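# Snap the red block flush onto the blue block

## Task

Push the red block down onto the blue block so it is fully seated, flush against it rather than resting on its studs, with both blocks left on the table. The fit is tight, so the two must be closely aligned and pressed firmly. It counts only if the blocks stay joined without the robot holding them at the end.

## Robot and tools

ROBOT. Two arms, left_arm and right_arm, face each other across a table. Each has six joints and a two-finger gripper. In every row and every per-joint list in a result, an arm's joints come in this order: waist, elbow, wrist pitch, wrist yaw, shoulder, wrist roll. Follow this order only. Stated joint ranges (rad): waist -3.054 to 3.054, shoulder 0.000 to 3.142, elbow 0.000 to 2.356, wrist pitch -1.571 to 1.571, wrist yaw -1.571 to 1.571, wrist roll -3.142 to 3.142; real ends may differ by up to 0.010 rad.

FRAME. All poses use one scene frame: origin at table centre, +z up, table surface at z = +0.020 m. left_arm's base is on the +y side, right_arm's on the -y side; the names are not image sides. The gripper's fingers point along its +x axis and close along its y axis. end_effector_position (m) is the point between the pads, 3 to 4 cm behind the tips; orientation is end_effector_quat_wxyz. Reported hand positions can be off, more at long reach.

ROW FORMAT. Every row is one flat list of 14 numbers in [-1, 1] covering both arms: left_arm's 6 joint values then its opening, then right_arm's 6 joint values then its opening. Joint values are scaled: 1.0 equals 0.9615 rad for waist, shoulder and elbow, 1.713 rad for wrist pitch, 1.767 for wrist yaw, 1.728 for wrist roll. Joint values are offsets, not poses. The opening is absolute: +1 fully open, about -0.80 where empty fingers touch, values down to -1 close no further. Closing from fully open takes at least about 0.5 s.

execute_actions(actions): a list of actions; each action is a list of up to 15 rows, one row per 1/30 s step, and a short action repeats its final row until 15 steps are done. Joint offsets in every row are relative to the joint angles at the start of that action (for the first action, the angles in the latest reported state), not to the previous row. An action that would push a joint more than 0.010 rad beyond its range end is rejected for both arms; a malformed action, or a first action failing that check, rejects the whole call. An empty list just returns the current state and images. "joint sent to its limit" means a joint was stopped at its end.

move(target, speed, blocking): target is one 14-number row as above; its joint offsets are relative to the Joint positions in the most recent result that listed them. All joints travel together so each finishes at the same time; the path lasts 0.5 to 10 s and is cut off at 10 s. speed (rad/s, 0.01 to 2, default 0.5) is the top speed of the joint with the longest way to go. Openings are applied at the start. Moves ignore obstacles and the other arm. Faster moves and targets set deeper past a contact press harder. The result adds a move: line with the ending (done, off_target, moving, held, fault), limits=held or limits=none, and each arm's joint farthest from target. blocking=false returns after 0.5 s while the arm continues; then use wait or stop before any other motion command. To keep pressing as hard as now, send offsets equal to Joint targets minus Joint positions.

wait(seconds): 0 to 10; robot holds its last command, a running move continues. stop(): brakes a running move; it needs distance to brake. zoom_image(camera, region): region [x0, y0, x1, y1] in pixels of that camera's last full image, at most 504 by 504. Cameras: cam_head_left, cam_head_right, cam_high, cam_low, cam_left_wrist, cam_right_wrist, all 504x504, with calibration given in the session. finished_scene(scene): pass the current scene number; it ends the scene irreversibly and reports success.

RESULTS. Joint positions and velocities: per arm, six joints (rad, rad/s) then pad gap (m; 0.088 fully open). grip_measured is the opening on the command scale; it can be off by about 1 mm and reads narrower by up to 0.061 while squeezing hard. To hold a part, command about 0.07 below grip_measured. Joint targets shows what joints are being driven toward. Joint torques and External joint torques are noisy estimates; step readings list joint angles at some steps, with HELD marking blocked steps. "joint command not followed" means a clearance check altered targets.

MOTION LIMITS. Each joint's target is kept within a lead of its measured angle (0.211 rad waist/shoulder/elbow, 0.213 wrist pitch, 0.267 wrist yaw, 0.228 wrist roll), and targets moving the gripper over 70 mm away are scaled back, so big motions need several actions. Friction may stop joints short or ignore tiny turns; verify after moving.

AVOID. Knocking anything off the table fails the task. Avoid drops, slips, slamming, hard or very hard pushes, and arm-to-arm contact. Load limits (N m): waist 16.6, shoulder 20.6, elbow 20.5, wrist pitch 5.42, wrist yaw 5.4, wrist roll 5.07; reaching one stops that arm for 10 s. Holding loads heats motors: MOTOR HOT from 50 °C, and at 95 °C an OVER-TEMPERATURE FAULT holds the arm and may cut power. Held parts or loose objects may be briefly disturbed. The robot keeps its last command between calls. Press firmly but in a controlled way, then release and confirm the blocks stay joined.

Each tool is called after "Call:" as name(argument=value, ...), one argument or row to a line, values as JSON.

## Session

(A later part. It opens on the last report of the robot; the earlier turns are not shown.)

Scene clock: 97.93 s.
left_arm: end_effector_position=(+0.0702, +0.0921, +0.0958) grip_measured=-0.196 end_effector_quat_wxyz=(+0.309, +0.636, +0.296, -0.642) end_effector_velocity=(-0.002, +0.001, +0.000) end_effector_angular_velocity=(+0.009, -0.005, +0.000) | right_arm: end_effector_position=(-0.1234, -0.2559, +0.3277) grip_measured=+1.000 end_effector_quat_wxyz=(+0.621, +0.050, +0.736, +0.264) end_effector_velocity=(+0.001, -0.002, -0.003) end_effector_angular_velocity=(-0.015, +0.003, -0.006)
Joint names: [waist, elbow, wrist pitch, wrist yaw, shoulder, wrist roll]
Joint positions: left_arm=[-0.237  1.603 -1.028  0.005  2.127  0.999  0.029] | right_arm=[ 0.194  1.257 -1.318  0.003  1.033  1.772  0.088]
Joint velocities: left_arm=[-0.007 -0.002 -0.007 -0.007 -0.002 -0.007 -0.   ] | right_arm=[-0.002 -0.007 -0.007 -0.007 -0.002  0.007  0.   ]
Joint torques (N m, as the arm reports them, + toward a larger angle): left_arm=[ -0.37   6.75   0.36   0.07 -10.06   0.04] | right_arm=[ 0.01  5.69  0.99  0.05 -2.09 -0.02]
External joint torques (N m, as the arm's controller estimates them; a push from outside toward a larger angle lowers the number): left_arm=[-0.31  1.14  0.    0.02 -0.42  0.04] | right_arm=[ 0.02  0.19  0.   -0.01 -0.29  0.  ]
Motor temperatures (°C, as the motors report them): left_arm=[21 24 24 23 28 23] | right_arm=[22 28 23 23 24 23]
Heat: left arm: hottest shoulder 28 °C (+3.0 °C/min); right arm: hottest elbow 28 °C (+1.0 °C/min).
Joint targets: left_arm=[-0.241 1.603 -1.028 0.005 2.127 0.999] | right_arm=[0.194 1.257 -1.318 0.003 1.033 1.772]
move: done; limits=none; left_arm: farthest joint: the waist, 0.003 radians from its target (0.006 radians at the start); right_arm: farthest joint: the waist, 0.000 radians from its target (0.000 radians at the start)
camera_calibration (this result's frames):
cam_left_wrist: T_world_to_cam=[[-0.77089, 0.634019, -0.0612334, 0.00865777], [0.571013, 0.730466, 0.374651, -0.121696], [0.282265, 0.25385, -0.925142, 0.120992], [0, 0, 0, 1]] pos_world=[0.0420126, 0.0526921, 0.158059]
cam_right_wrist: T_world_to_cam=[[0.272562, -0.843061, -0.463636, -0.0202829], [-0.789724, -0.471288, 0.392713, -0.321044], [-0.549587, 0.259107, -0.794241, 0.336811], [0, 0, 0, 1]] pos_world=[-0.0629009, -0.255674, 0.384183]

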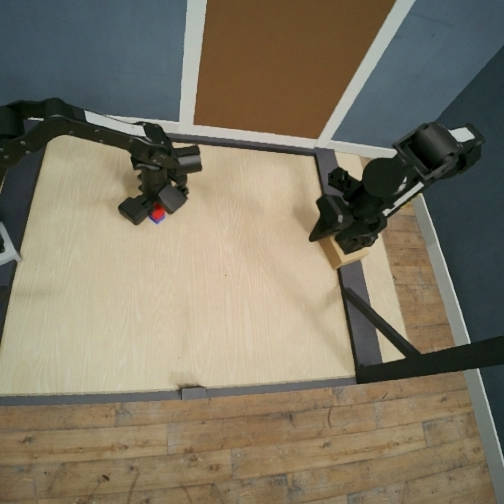

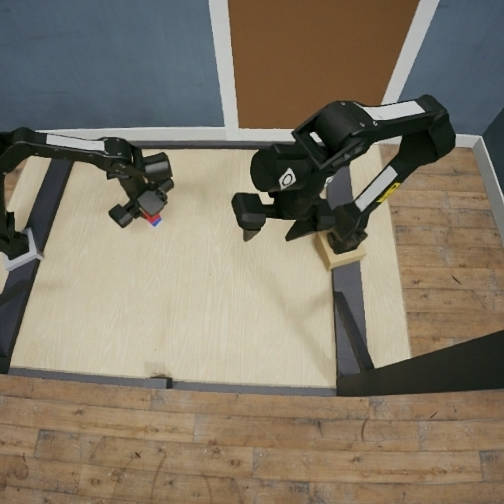

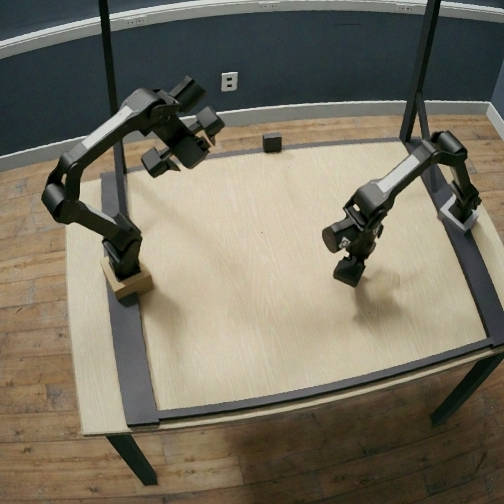

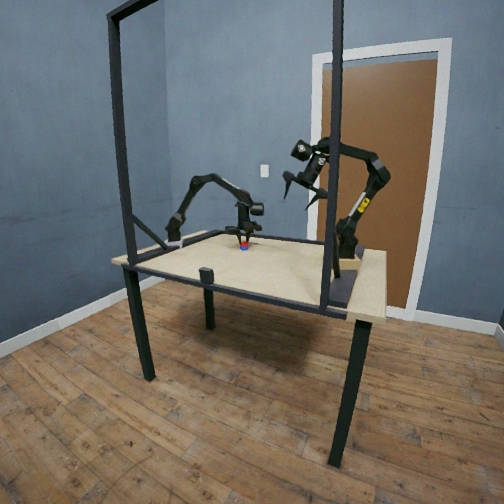

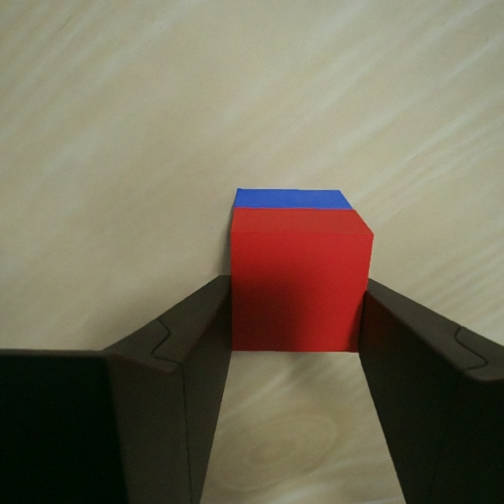

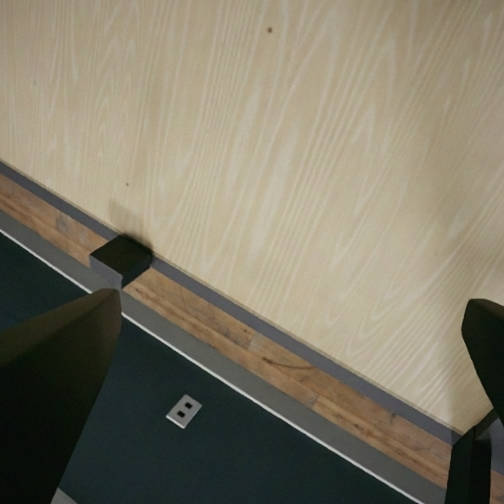

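Call:
move(
  target=[0,-0.075,0.02,0,0.105,0,-0.3,0,0,0,0,0,0,1],
  speed=0.04,
)

Call:
zoom_image(
  camera="cam_left_wrist",
  region=[200,150,400,270],
)

Scene clock: 104.10 s.
left_arm: end_effector_position=(+0.0693, +0.0954, +0.0843) grip_measured=-0.196 end_effector_quat_wxyz=(+0.303, +0.637, +0.303, -0.641) end_effector_velocity=(+0.002, +0.001, -0.001) end_effector_angular_velocity=(+0.004, -0.022, +0.005) | right_arm: end_effector_position=(-0.1234, -0.2559, +0.3277) grip_measured=+1.000 end_effector_quat_wxyz=(+0.621, +0.050, +0.736, +0.264) end_effector_velocity=(+0.002, -0.004, -0.003) end_effector_angular_velocity=(-0.021, -0.008, +0.007)
Joint names: [waist, elbow, wrist pitch, wrist yaw, shoulder, wrist roll]
Joint positions: left_arm=[-0.237  1.58  -1.008  0.005  2.142  0.999  0.029] | right_arm=[ 0.194  1.257 -1.318  0.003  1.033  1.772  0.088]
Joint velocities: left_arm=[-0.002 -0.007  0.007 -0.022 -0.002 -0.007  0.   ] | right_arm=[-0.002 -0.002 -0.022 -0.007 -0.002 -0.007  0.   ]
Joint torques (N m, as the arm reports them, + toward a larger angle): left_arm=[-0.06  0.18  1.48  0.01  0.28  0.02] | right_arm=[ 0.01  5.67  0.99  0.04 -2.09 -0.02]
External joint torques (N m, as the arm's controller estimates them; a push from outside toward a larger angle lowers the number): left_arm=[-0.07 -5.3   1.15 -0.04  9.86  0.02] | right_arm=[ 0.01  0.16  0.   -0.01 -0.26  0.01]
Motor temperatures (°C, as the motors report them): left_arm=[21 24 24 23 28 23] | right_arm=[22 28 23 23 24 23]
Heat: left arm: hottest shoulder 28 °C (+2.0 °C/min); right arm: hottest elbow 28 °C (+2.0 °C/min).
Joint targets: left_arm=[-0.237 1.531 -0.994 0.005 2.228 0.999] | right_arm=[0.194 1.257 -1.318 0.003 1.033 1.772]
move: off_target (left_arm); limits=none; left_arm: farthest joint: the shoulder, 0.086 radians from its target (0.101 radians at the start); right_arm: farthest joint: the waist, 0.000 radians from its target (0.000 radians at the start)
camera_calibration (this result's frames):
cam_left_wrist: T_world_to_cam=[[-0.77145, 0.634652, -0.0456276, 0.00380729], [0.573015, 0.72412, 0.383802, -0.119525], [0.276621, 0.269939, -0.922287, 0.108391], [0, 0, 0, 1]] pos_world=[0.0414438, 0.0548755, 0.146015]
cam_right_wrist: T_world_to_cam=[[0.272562, -0.843061, -0.463636, -0.0202829], [-0.789724, -0.471288, 0.392713, -0.321044], [-0.549587, 0.259107, -0.794241, 0.336811], [0, 0, 0, 1]] pos_world=[-0.0629009, -0.255674, 0.384183]

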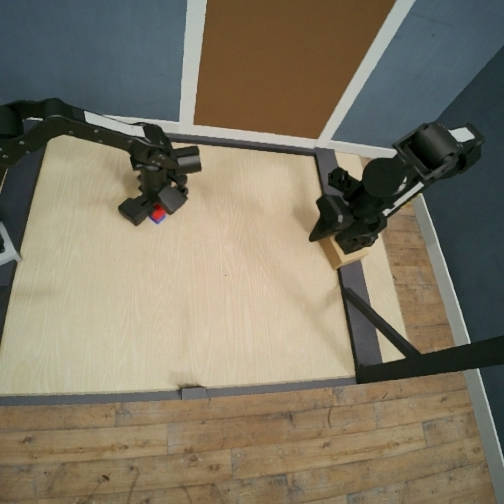

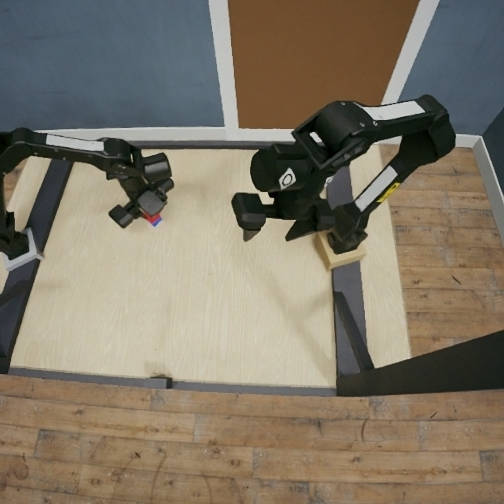

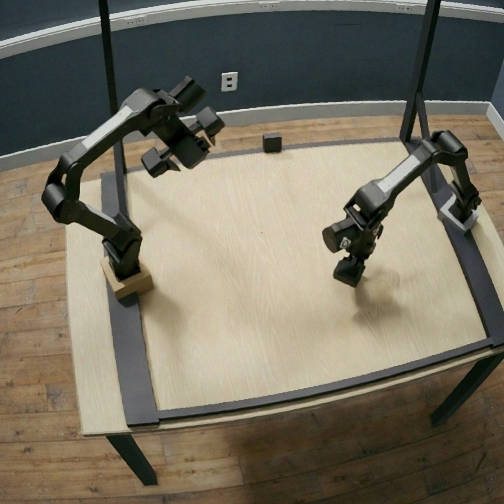

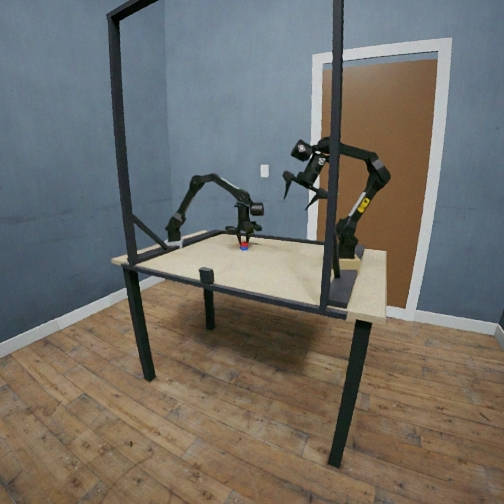

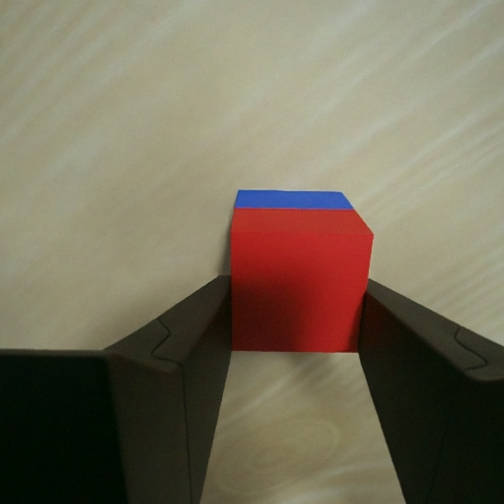

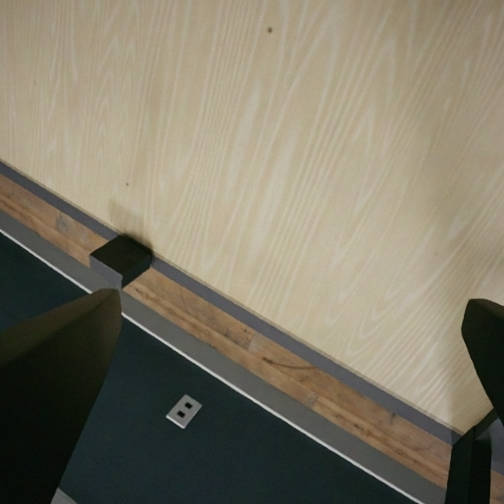

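Region (200, 150, 400, 270) of cam_left_wrist's 504x504 image, scaled by 2.520, with more detail than that image has; it fills the top 302 rows of this view, and the rest is white.

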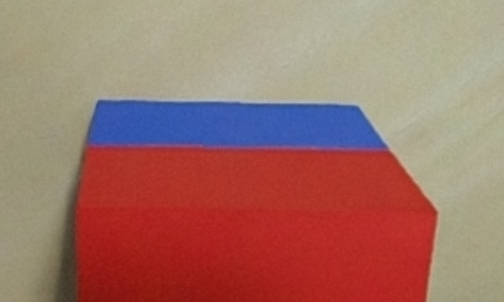

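Aligned and about 1 mm deeper; more force, with pitch compensation.

Call:
move(
  target=[0,-0.105,0.018,0,0.16,0,-0.35,0,0,0,0,0,0,1],
  speed=0.08,
)

Call:
zoom_image(
  camera="cam_left_wrist",
  region=[200,150,400,270],
)

Call:
zoom_image(
  camera="cam_low",
  region=[225,225,265,260],
)

Scene clock: 110.90 s.
left_arm: end_effector_position=(+0.0686, +0.0974, +0.0788) grip_measured=-0.193 end_effector_quat_wxyz=(+0.300, +0.637, +0.305, -0.641) end_effector_velocity=(+0.001, +0.002, +0.002) end_effector_angular_velocity=(+0.005, -0.006, +0.010) | right_arm: end_effector_position=(-0.1234, -0.2559, +0.3277) grip_measured=+1.000 end_effector_quat_wxyz=(+0.621, +0.050, +0.736, +0.264) end_effector_velocity=(-0.001, -0.004, -0.000) end_effector_angular_velocity=(-0.010, +0.013, +0.014)
Joint names: [waist, elbow, wrist pitch, wrist yaw, shoulder, wrist roll]
Joint positions: left_arm=[-0.237  1.566 -0.996  0.005  2.148  0.999  0.03 ] | right_arm=[ 0.194  1.257 -1.318  0.003  1.033  1.772  0.088]
Joint velocities: left_arm=[ 0.002 -0.002 -0.007 -0.007 -0.007 -0.007  0.   ] | right_arm=[-0.002 -0.002 -0.007 -0.022 -0.007 -0.007  0.   ]
Joint torques (N m, as the arm reports them, + toward a larger angle): left_arm=[-0.08 -3.38  1.71  0.04  5.8   0.02] | right_arm=[ 0.01  5.67  0.98  0.04 -2.08 -0.02]
External joint torques (N m, as the arm's controller estimates them; a push from outside toward a larger angle lowers the number): left_arm=[-0.14 -8.78  1.43 -0.01 15.39  0.02] | right_arm=[ 0.01  0.1  -0.01  0.   -0.2   0.01]
Motor temperatures (°C, as the motors report them): left_arm=[21 24 25 23 27 23] | right_arm=[22 28 24 23 24 23]
Heat: left arm: hottest shoulder 27 °C (+0.0 °C/min); right arm: hottest elbow 28 °C (+1.0 °C/min).
Joint targets: left_arm=[-0.237 1.490 -0.979 0.005 2.277 0.999] | right_arm=[0.194 1.257 -1.318 0.003 1.033 1.772]
move: off_target (left_arm); limits=none; left_arm: farthest joint: the shoulder, 0.148 radians from its target (0.154 radians at the start); right_arm: farthest joint: the waist, 0.000 radians from its target (0.000 radians at the start)
camera_calibration (this result's frames):
cam_left_wrist: T_world_to_cam=[[-0.77155, 0.63496, -0.039206, 0.00125068], [0.573922, 0.72132, 0.387699, -0.118596], [0.274453, 0.276628, -0.920952, 0.102356], [0, 0, 0, 1]] pos_world=[0.0409379, 0.0564371, 0.140294]
cam_right_wrist: T_world_to_cam=[[0.272562, -0.843061, -0.463636, -0.0202829], [-0.789724, -0.471288, 0.392713, -0.321044], [-0.549587, 0.259107, -0.794241, 0.336811], [0, 0, 0, 1]] pos_world=[-0.0629009, -0.255674, 0.384183]

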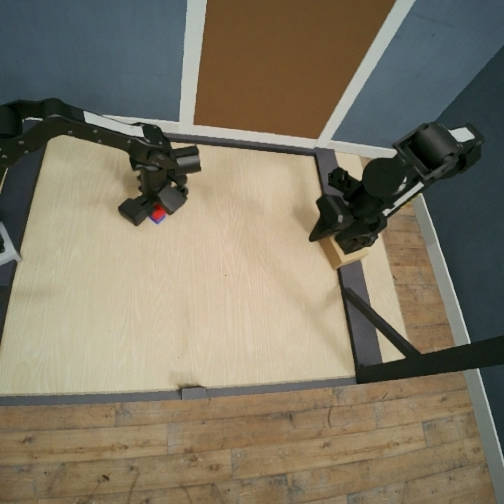

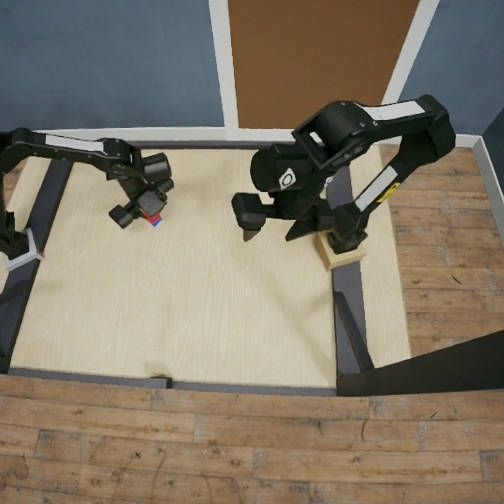

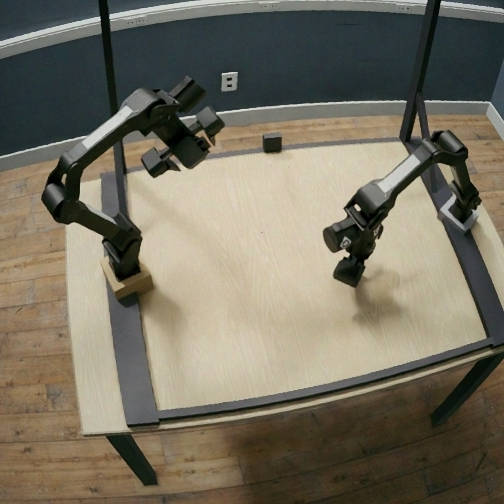

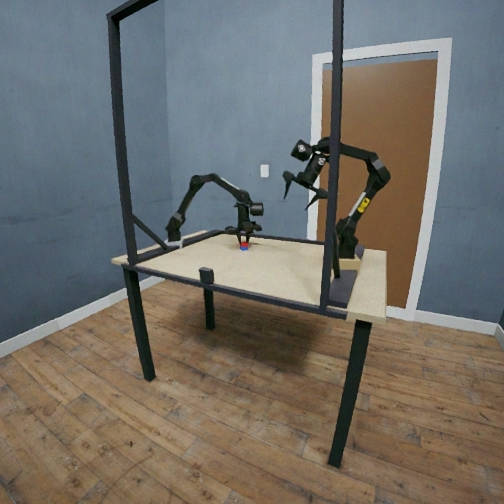

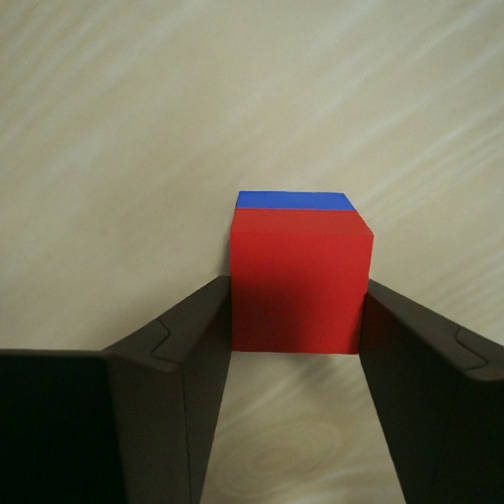

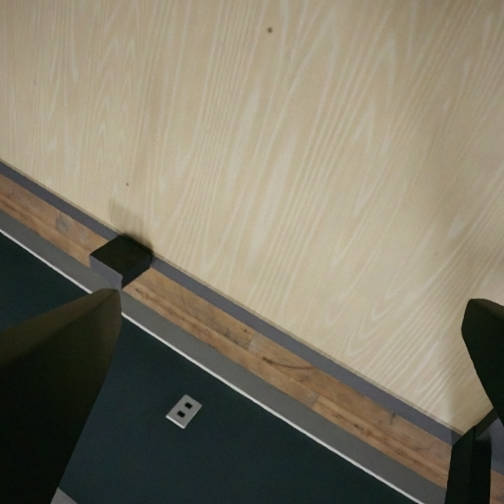

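Region (200, 150, 400, 270) of cam_left_wrist's 504x504 image, scaled by 2.520, with more detail than that image has; it fills the top 302 rows of this view, and the rest is white.

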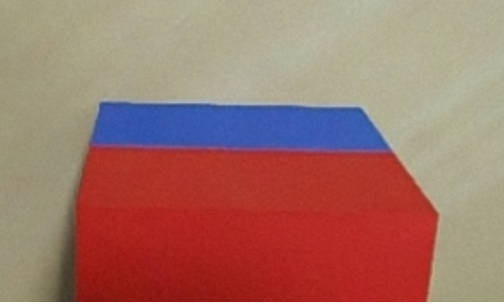

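Region (225, 225, 265, 260) of cam_low's 504x504 image, scaled by 12.600, with more detail than that image has; it fills the top 441 rows of this view, and the rest is white.

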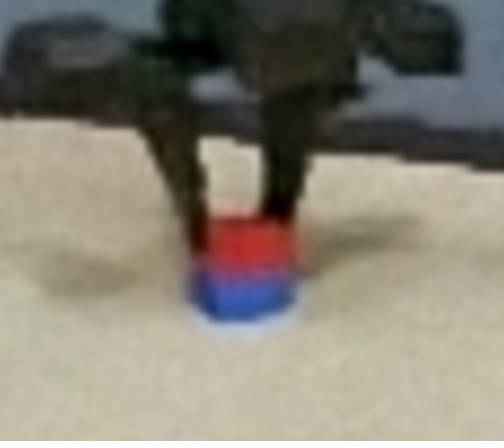

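Call:
move(
  target=[0,0.022,-0.01,0,-0.018,0,-0.3,0,0,0,0,0,0,1],
  speed=0.05,
)

Call:
move(
  target=[0,0,0,0,0,0,0.6,0,0,0,0,0,0,1],
)

Call:
move(
  target=[0,0.1,-0.07,0,-0.05,0,0.6,0,0,0,0,0,0,1],
  speed=0.3,
)

Call:
zoom_image(
  camera="cam_head_right",
  region=[130,195,180,240],
)

Scene clock: 115.10 s.
left_arm: end_effector_position=(+0.0703, +0.0923, +0.0921) grip_measured=-0.193 end_effector_quat_wxyz=(+0.311, +0.636, +0.294, -0.642) end_effector_velocity=(-0.001, -0.003, +0.002) end_effector_angular_velocity=(-0.009, -0.011, +0.000) | right_arm: end_effector_position=(-0.1234, -0.2559, +0.3277) grip_measured=+1.000 end_effector_quat_wxyz=(+0.621, +0.050, +0.736, +0.264) end_effector_velocity=(-0.001, +0.001, -0.001) end_effector_angular_velocity=(+0.001, +0.004, +0.007)
Joint names: [waist, elbow, wrist pitch, wrist yaw, shoulder, wrist roll]
Joint positions: left_arm=[-0.237  1.586 -1.007  0.005  2.126  0.999  0.03 ] | right_arm=[ 0.194  1.257 -1.318  0.003  1.033  1.772  0.088]
Joint velocities: left_arm=[-0.007  0.002  0.007 -0.007 -0.002 -0.007 -0.   ] | right_arm=[-0.002 -0.002  0.007 -0.007  0.002 -0.007  0.   ]
Joint torques (N m, as the arm reports them, + toward a larger angle): left_arm=[-0.07  6.6  -0.14  0.06 -9.6   0.02] | right_arm=[ 0.01  5.68  0.98  0.04 -2.09 -0.02]
External joint torques (N m, as the arm's controller estimates them; a push from outside toward a larger angle lowers the number): left_arm=[ 0.01  1.05 -0.48  0.   -0.01  0.02] | right_arm=[ 0.02  0.13 -0.03 -0.01 -0.29  0.01]
Motor temperatures (°C, as the motors report them): left_arm=[21 24 25 23 27 23] | right_arm=[22 28 24 23 24 23]
Heat: left arm: hottest shoulder 27 °C (-1.0 °C/min); right arm: hottest elbow 28 °C (+1.0 °C/min).
Joint targets: left_arm=[-0.237 1.587 -1.013 0.005 2.130 0.999] | right_arm=[0.194 1.257 -1.318 0.003 1.033 1.772]
move: done; limits=none; left_arm: farthest joint: the wrist pitch, 0.006 radians from its target (0.017 radians at the start); right_arm: farthest joint: the waist, 0.000 radians from its target (0.000 radians at the start)
camera_calibration (this result's frames):
cam_left_wrist: T_world_to_cam=[[-0.771045, 0.633401, -0.0655162, 0.00880273], [0.570261, 0.732619, 0.37158, -0.12032], [0.283358, 0.249144, -0.926086, 0.117918], [0, 0, 0, 1]] pos_world=[0.0419883, 0.0531947, 0.154488]
cam_right_wrist: T_world_to_cam=[[0.272562, -0.843061, -0.463636, -0.0202829], [-0.789724, -0.471288, 0.392713, -0.321044], [-0.549587, 0.259107, -0.794241, 0.336811], [0, 0, 0, 1]] pos_world=[-0.0629009, -0.255674, 0.384183]

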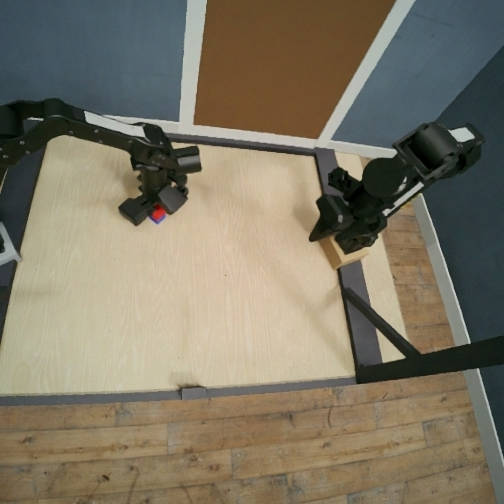

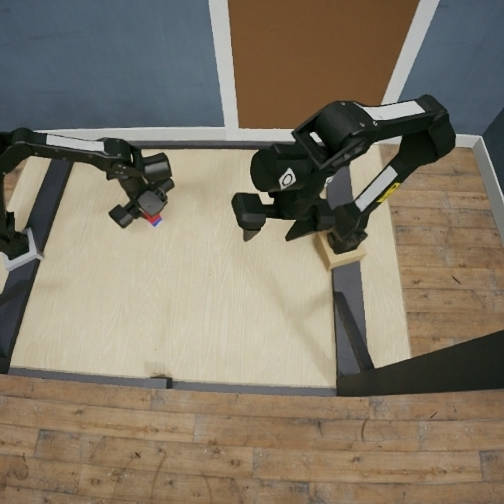

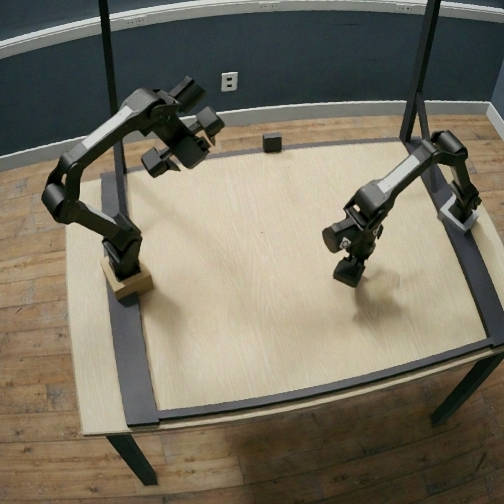

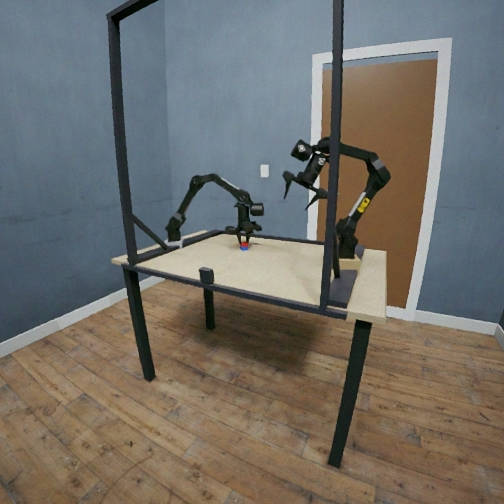

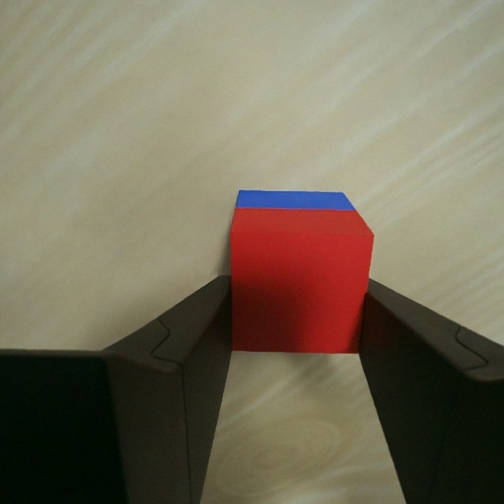

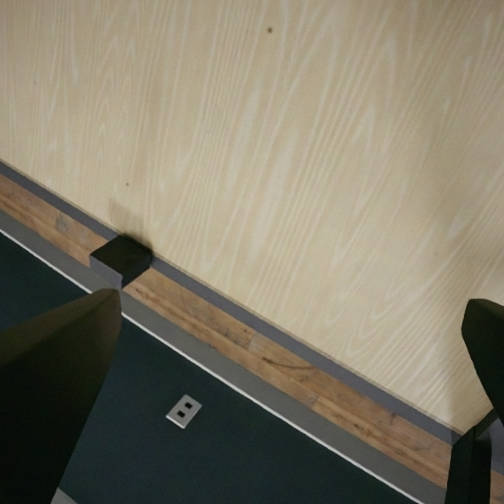

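Scene clock: 115.77 s.
left_arm: end_effector_position=(+0.0702, +0.0925, +0.0921) grip_measured=+0.595 end_effector_quat_wxyz=(+0.311, +0.636, +0.295, -0.642) end_effector_velocity=(-0.001, +0.002, +0.000) end_effector_angular_velocity=(+0.009, -0.005, +0.005) | right_arm: end_effector_position=(-0.1234, -0.2559, +0.3277) grip_measured=+1.000 end_effector_quat_wxyz=(+0.621, +0.050, +0.736, +0.264) end_effector_velocity=(-0.003, -0.001, +0.000) end_effector_angular_velocity=(+0.002, +0.012, +0.027)
Joint names: [waist, elbow, wrist pitch, wrist yaw, shoulder, wrist roll]
Joint positions: left_arm=[-0.237  1.586 -1.008  0.005  2.126  0.999  0.068] | right_arm=[ 0.194  1.257 -1.318  0.003  1.033  1.772  0.088]
Joint velocities: left_arm=[-0.002 -0.002 -0.007 -0.007 -0.002 -0.007  0.   ] | right_arm=[-0.002 -0.002  0.007 -0.022 -0.002 -0.022  0.   ]
Joint torques (N m, as the arm reports them, + toward a larger angle): left_arm=[ -0.08   6.57   0.38   0.02 -10.19   0.05] | right_arm=[ 0.01  5.68  0.99  0.04 -2.09 -0.02]
External joint torques (N m, as the arm's controller estimates them; a push from outside toward a larger angle lowers the number): left_arm=[-0.02  1.    0.02 -0.03 -0.57  0.05] | right_arm=[-0.01  0.08 -0.03  0.   -0.23  0.01]
Motor temperatures (°C, as the motors report them): left_arm=[21 24 25 23 27 23] | right_arm=[22 28 24 23 24 23]
Heat: left arm: hottest shoulder 27 °C (-1.0 °C/min); right arm: hottest elbow 28 °C (+1.0 °C/min).
Joint targets: left_arm=[-0.237 1.586 -1.007 0.005 2.126 0.999] | right_arm=[0.194 1.257 -1.318 0.003 1.033 1.772]
move: done; limits=none; left_arm: farthest joint: the wrist pitch, 0.001 radians from its target (0.000 radians at the start); right_arm: farthest joint: the waist, 0.000 radians from its target (0.000 radians at the start)
camera_calibration (this result's frames):
cam_left_wrist: T_world_to_cam=[[-0.77106, 0.633449, -0.0648752, 0.00860031], [0.570349, 0.732349, 0.371978, -0.120423], [0.28314, 0.249816, -0.925972, 0.117832], [0, 0, 0, 1]] pos_world=[0.0419517, 0.0533078, 0.154462]
cam_right_wrist: T_world_to_cam=[[0.272562, -0.843061, -0.463636, -0.0202829], [-0.789724, -0.471288, 0.392713, -0.321044], [-0.549587, 0.259107, -0.794241, 0.336811], [0, 0, 0, 1]] pos_world=[-0.0629009, -0.255674, 0.384183]

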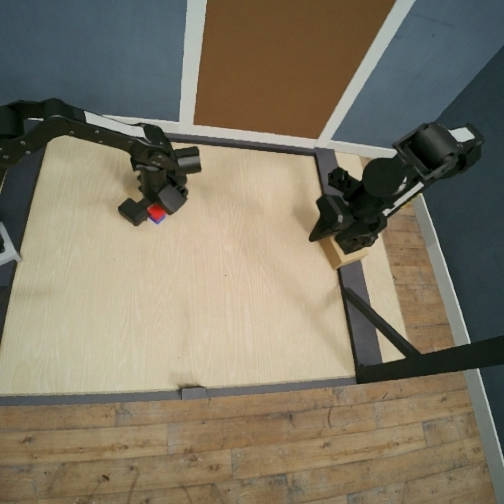

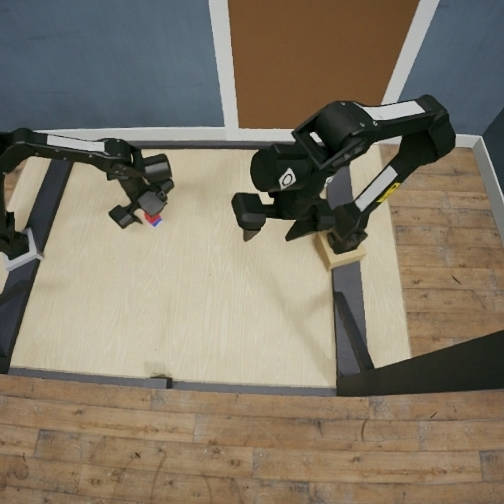

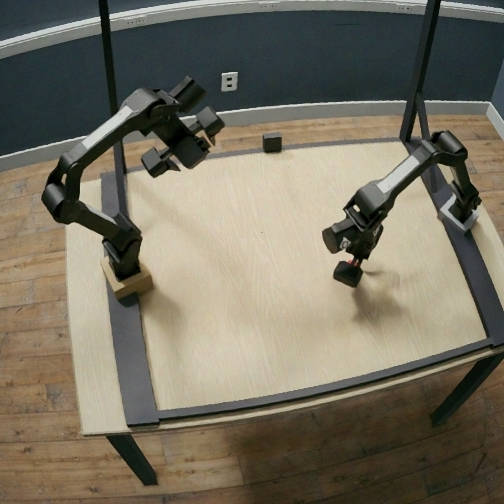

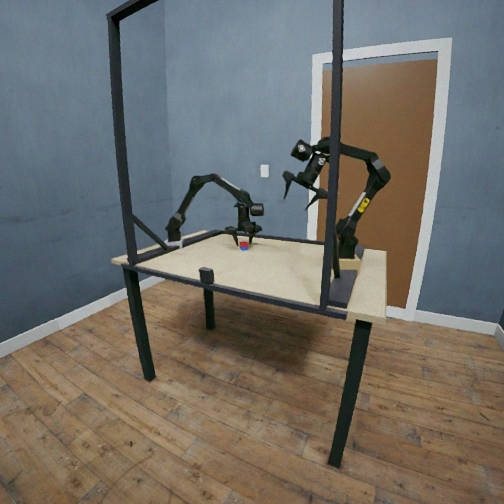

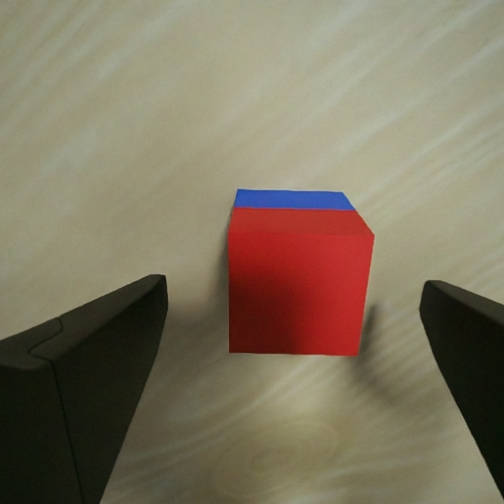

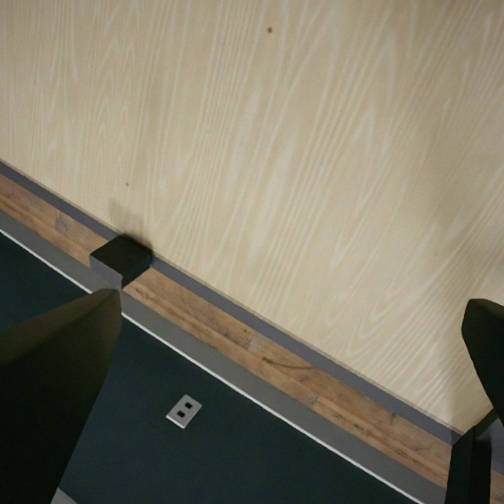

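Scene clock: 116.70 s.
left_arm: end_effector_position=(+0.0702, +0.0925, +0.1275) grip_measured=+0.597 end_effector_quat_wxyz=(+0.313, +0.636, +0.292, -0.642) end_effector_velocity=(-0.003, +0.008, +0.000) end_effector_angular_velocity=(+0.037, +0.005, +0.005) | right_arm: end_effector_position=(-0.1234, -0.2559, +0.3277) grip_measured=+1.000 end_effector_quat_wxyz=(+0.621, +0.050, +0.736, +0.264) end_effector_velocity=(-0.001, +0.001, -0.002) end_effector_angular_velocity=(-0.000, -0.004, +0.020)
Joint names: [waist, elbow, wrist pitch, wrist yaw, shoulder, wrist roll]
Joint positions: left_arm=[-0.237  1.671 -1.124  0.005  2.087  0.999  0.068] | right_arm=[ 0.194  1.257 -1.318  0.003  1.033  1.772  0.088]
Joint velocities: left_arm=[-0.002 -0.002 -0.037 -0.007 -0.002 -0.007 -0.   ] | right_arm=[-0.002 -0.007  0.007 -0.007  0.002 -0.022  0.   ]
Joint torques (N m, as the arm reports them, + toward a larger angle): left_arm=[ -0.09   8.26   0.18   0.1  -11.33   0.04] | right_arm=[ 0.01  5.68  0.98  0.04 -2.09 -0.02]
External joint torques (N m, as the arm's controller estimates them; a push from outside toward a larger angle lowers the number): left_arm=[-0.16  2.56 -0.18  0.06 -1.82  0.04] | right_arm=[ 0.02  0.17 -0.02 -0.02 -0.31  0.01]
Motor temperatures (°C, as the motors report them): left_arm=[21 24 25 23 28 23] | right_arm=[22 28 24 23 24 23]
Heat: left arm: hottest shoulder 28 °C (+0.0 °C/min); right arm: hottest elbow 28 °C (+1.0 °C/min).
Joint targets: left_arm=[-0.237 1.682 -1.127 0.005 2.078 0.999] | right_arm=[0.194 1.257 -1.318 0.003 1.033 1.772]
move: off_target (left_arm); limits=none; left_arm: farthest joint: the elbow, 0.011 radians from its target (0.096 radians at the start); right_arm: farthest joint: the waist, 0.000 radians from its target (0.000 radians at the start)
camera_calibration (this result's frames):
cam_left_wrist: T_world_to_cam=[[-0.770925, 0.633032, -0.0703229, 0.0116127], [0.569609, 0.734633, 0.368592, -0.13333], [0.284992, 0.2441, -0.926928, 0.151145], [0, 0, 0, 1]] pos_world=[0.0418236, 0.0537033, 0.190061]
cam_right_wrist: T_world_to_cam=[[0.272562, -0.843061, -0.463636, -0.0202829], [-0.789724, -0.471288, 0.392713, -0.321044], [-0.549587, 0.259107, -0.794241, 0.336811], [0, 0, 0, 1]] pos_world=[-0.0629009, -0.255674, 0.384183]

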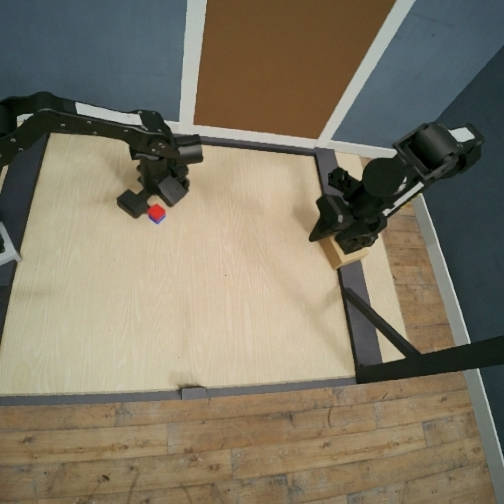

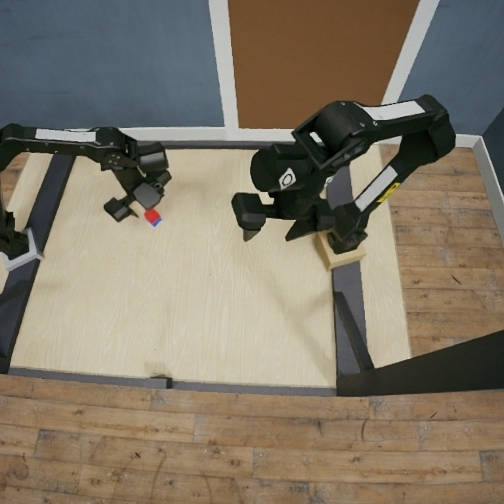

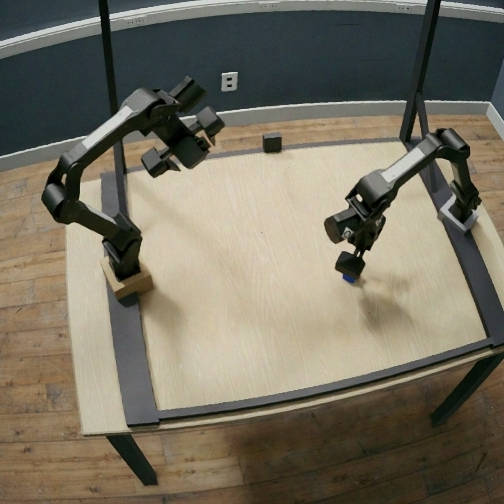

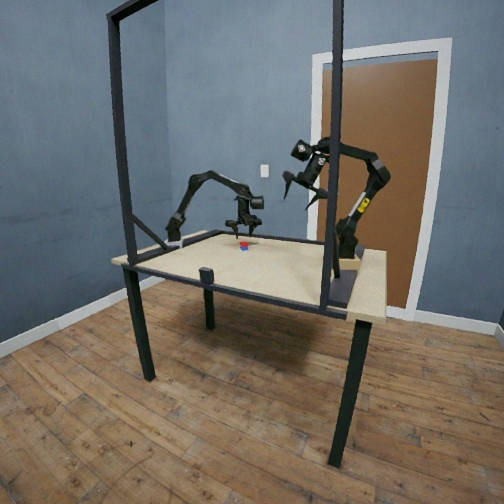

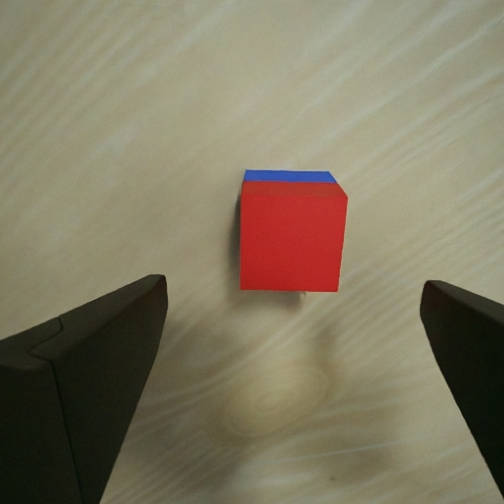

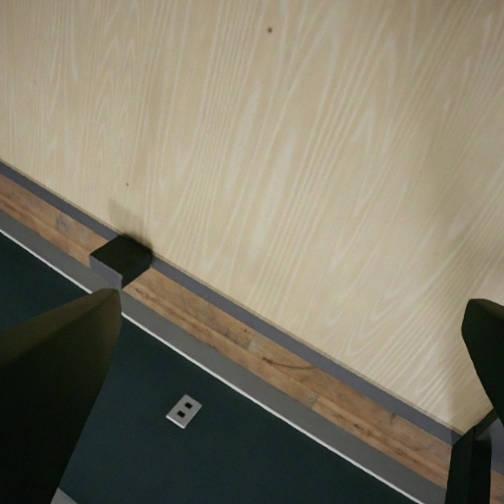

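Region (130, 195, 180, 240) of cam_head_right's 504x504 image, scaled by 10.080, with more detail than that image has; it fills the top 454 rows of this view, and the rest is white.

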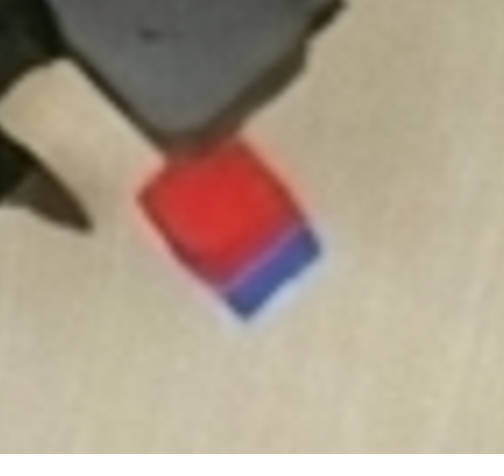

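Call:
zoom_image(
  camera="cam_low",
  region=[232,235,256,255],
)

Call:
zoom_image(
  camera="cam_left_wrist",
  region=[220,150,370,310],
)

Region (232, 235, 256, 255) of cam_low's 504x504 image, scaled by 21.000, with more detail than that image has.

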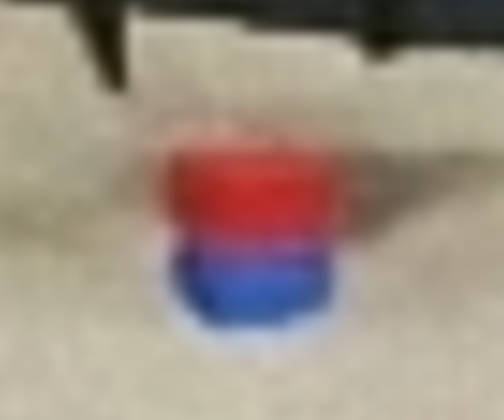

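Region (220, 150, 370, 310) of cam_left_wrist's 504x504 image, scaled by 3.150, with more detail than that image has; it fills the left 472 columns of this view, and the rest is white.

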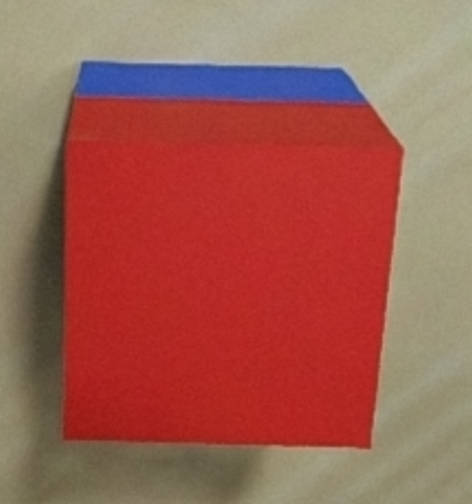

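Call:
finished_scene(
  scene=1,
)

The scene is finished: the task was done.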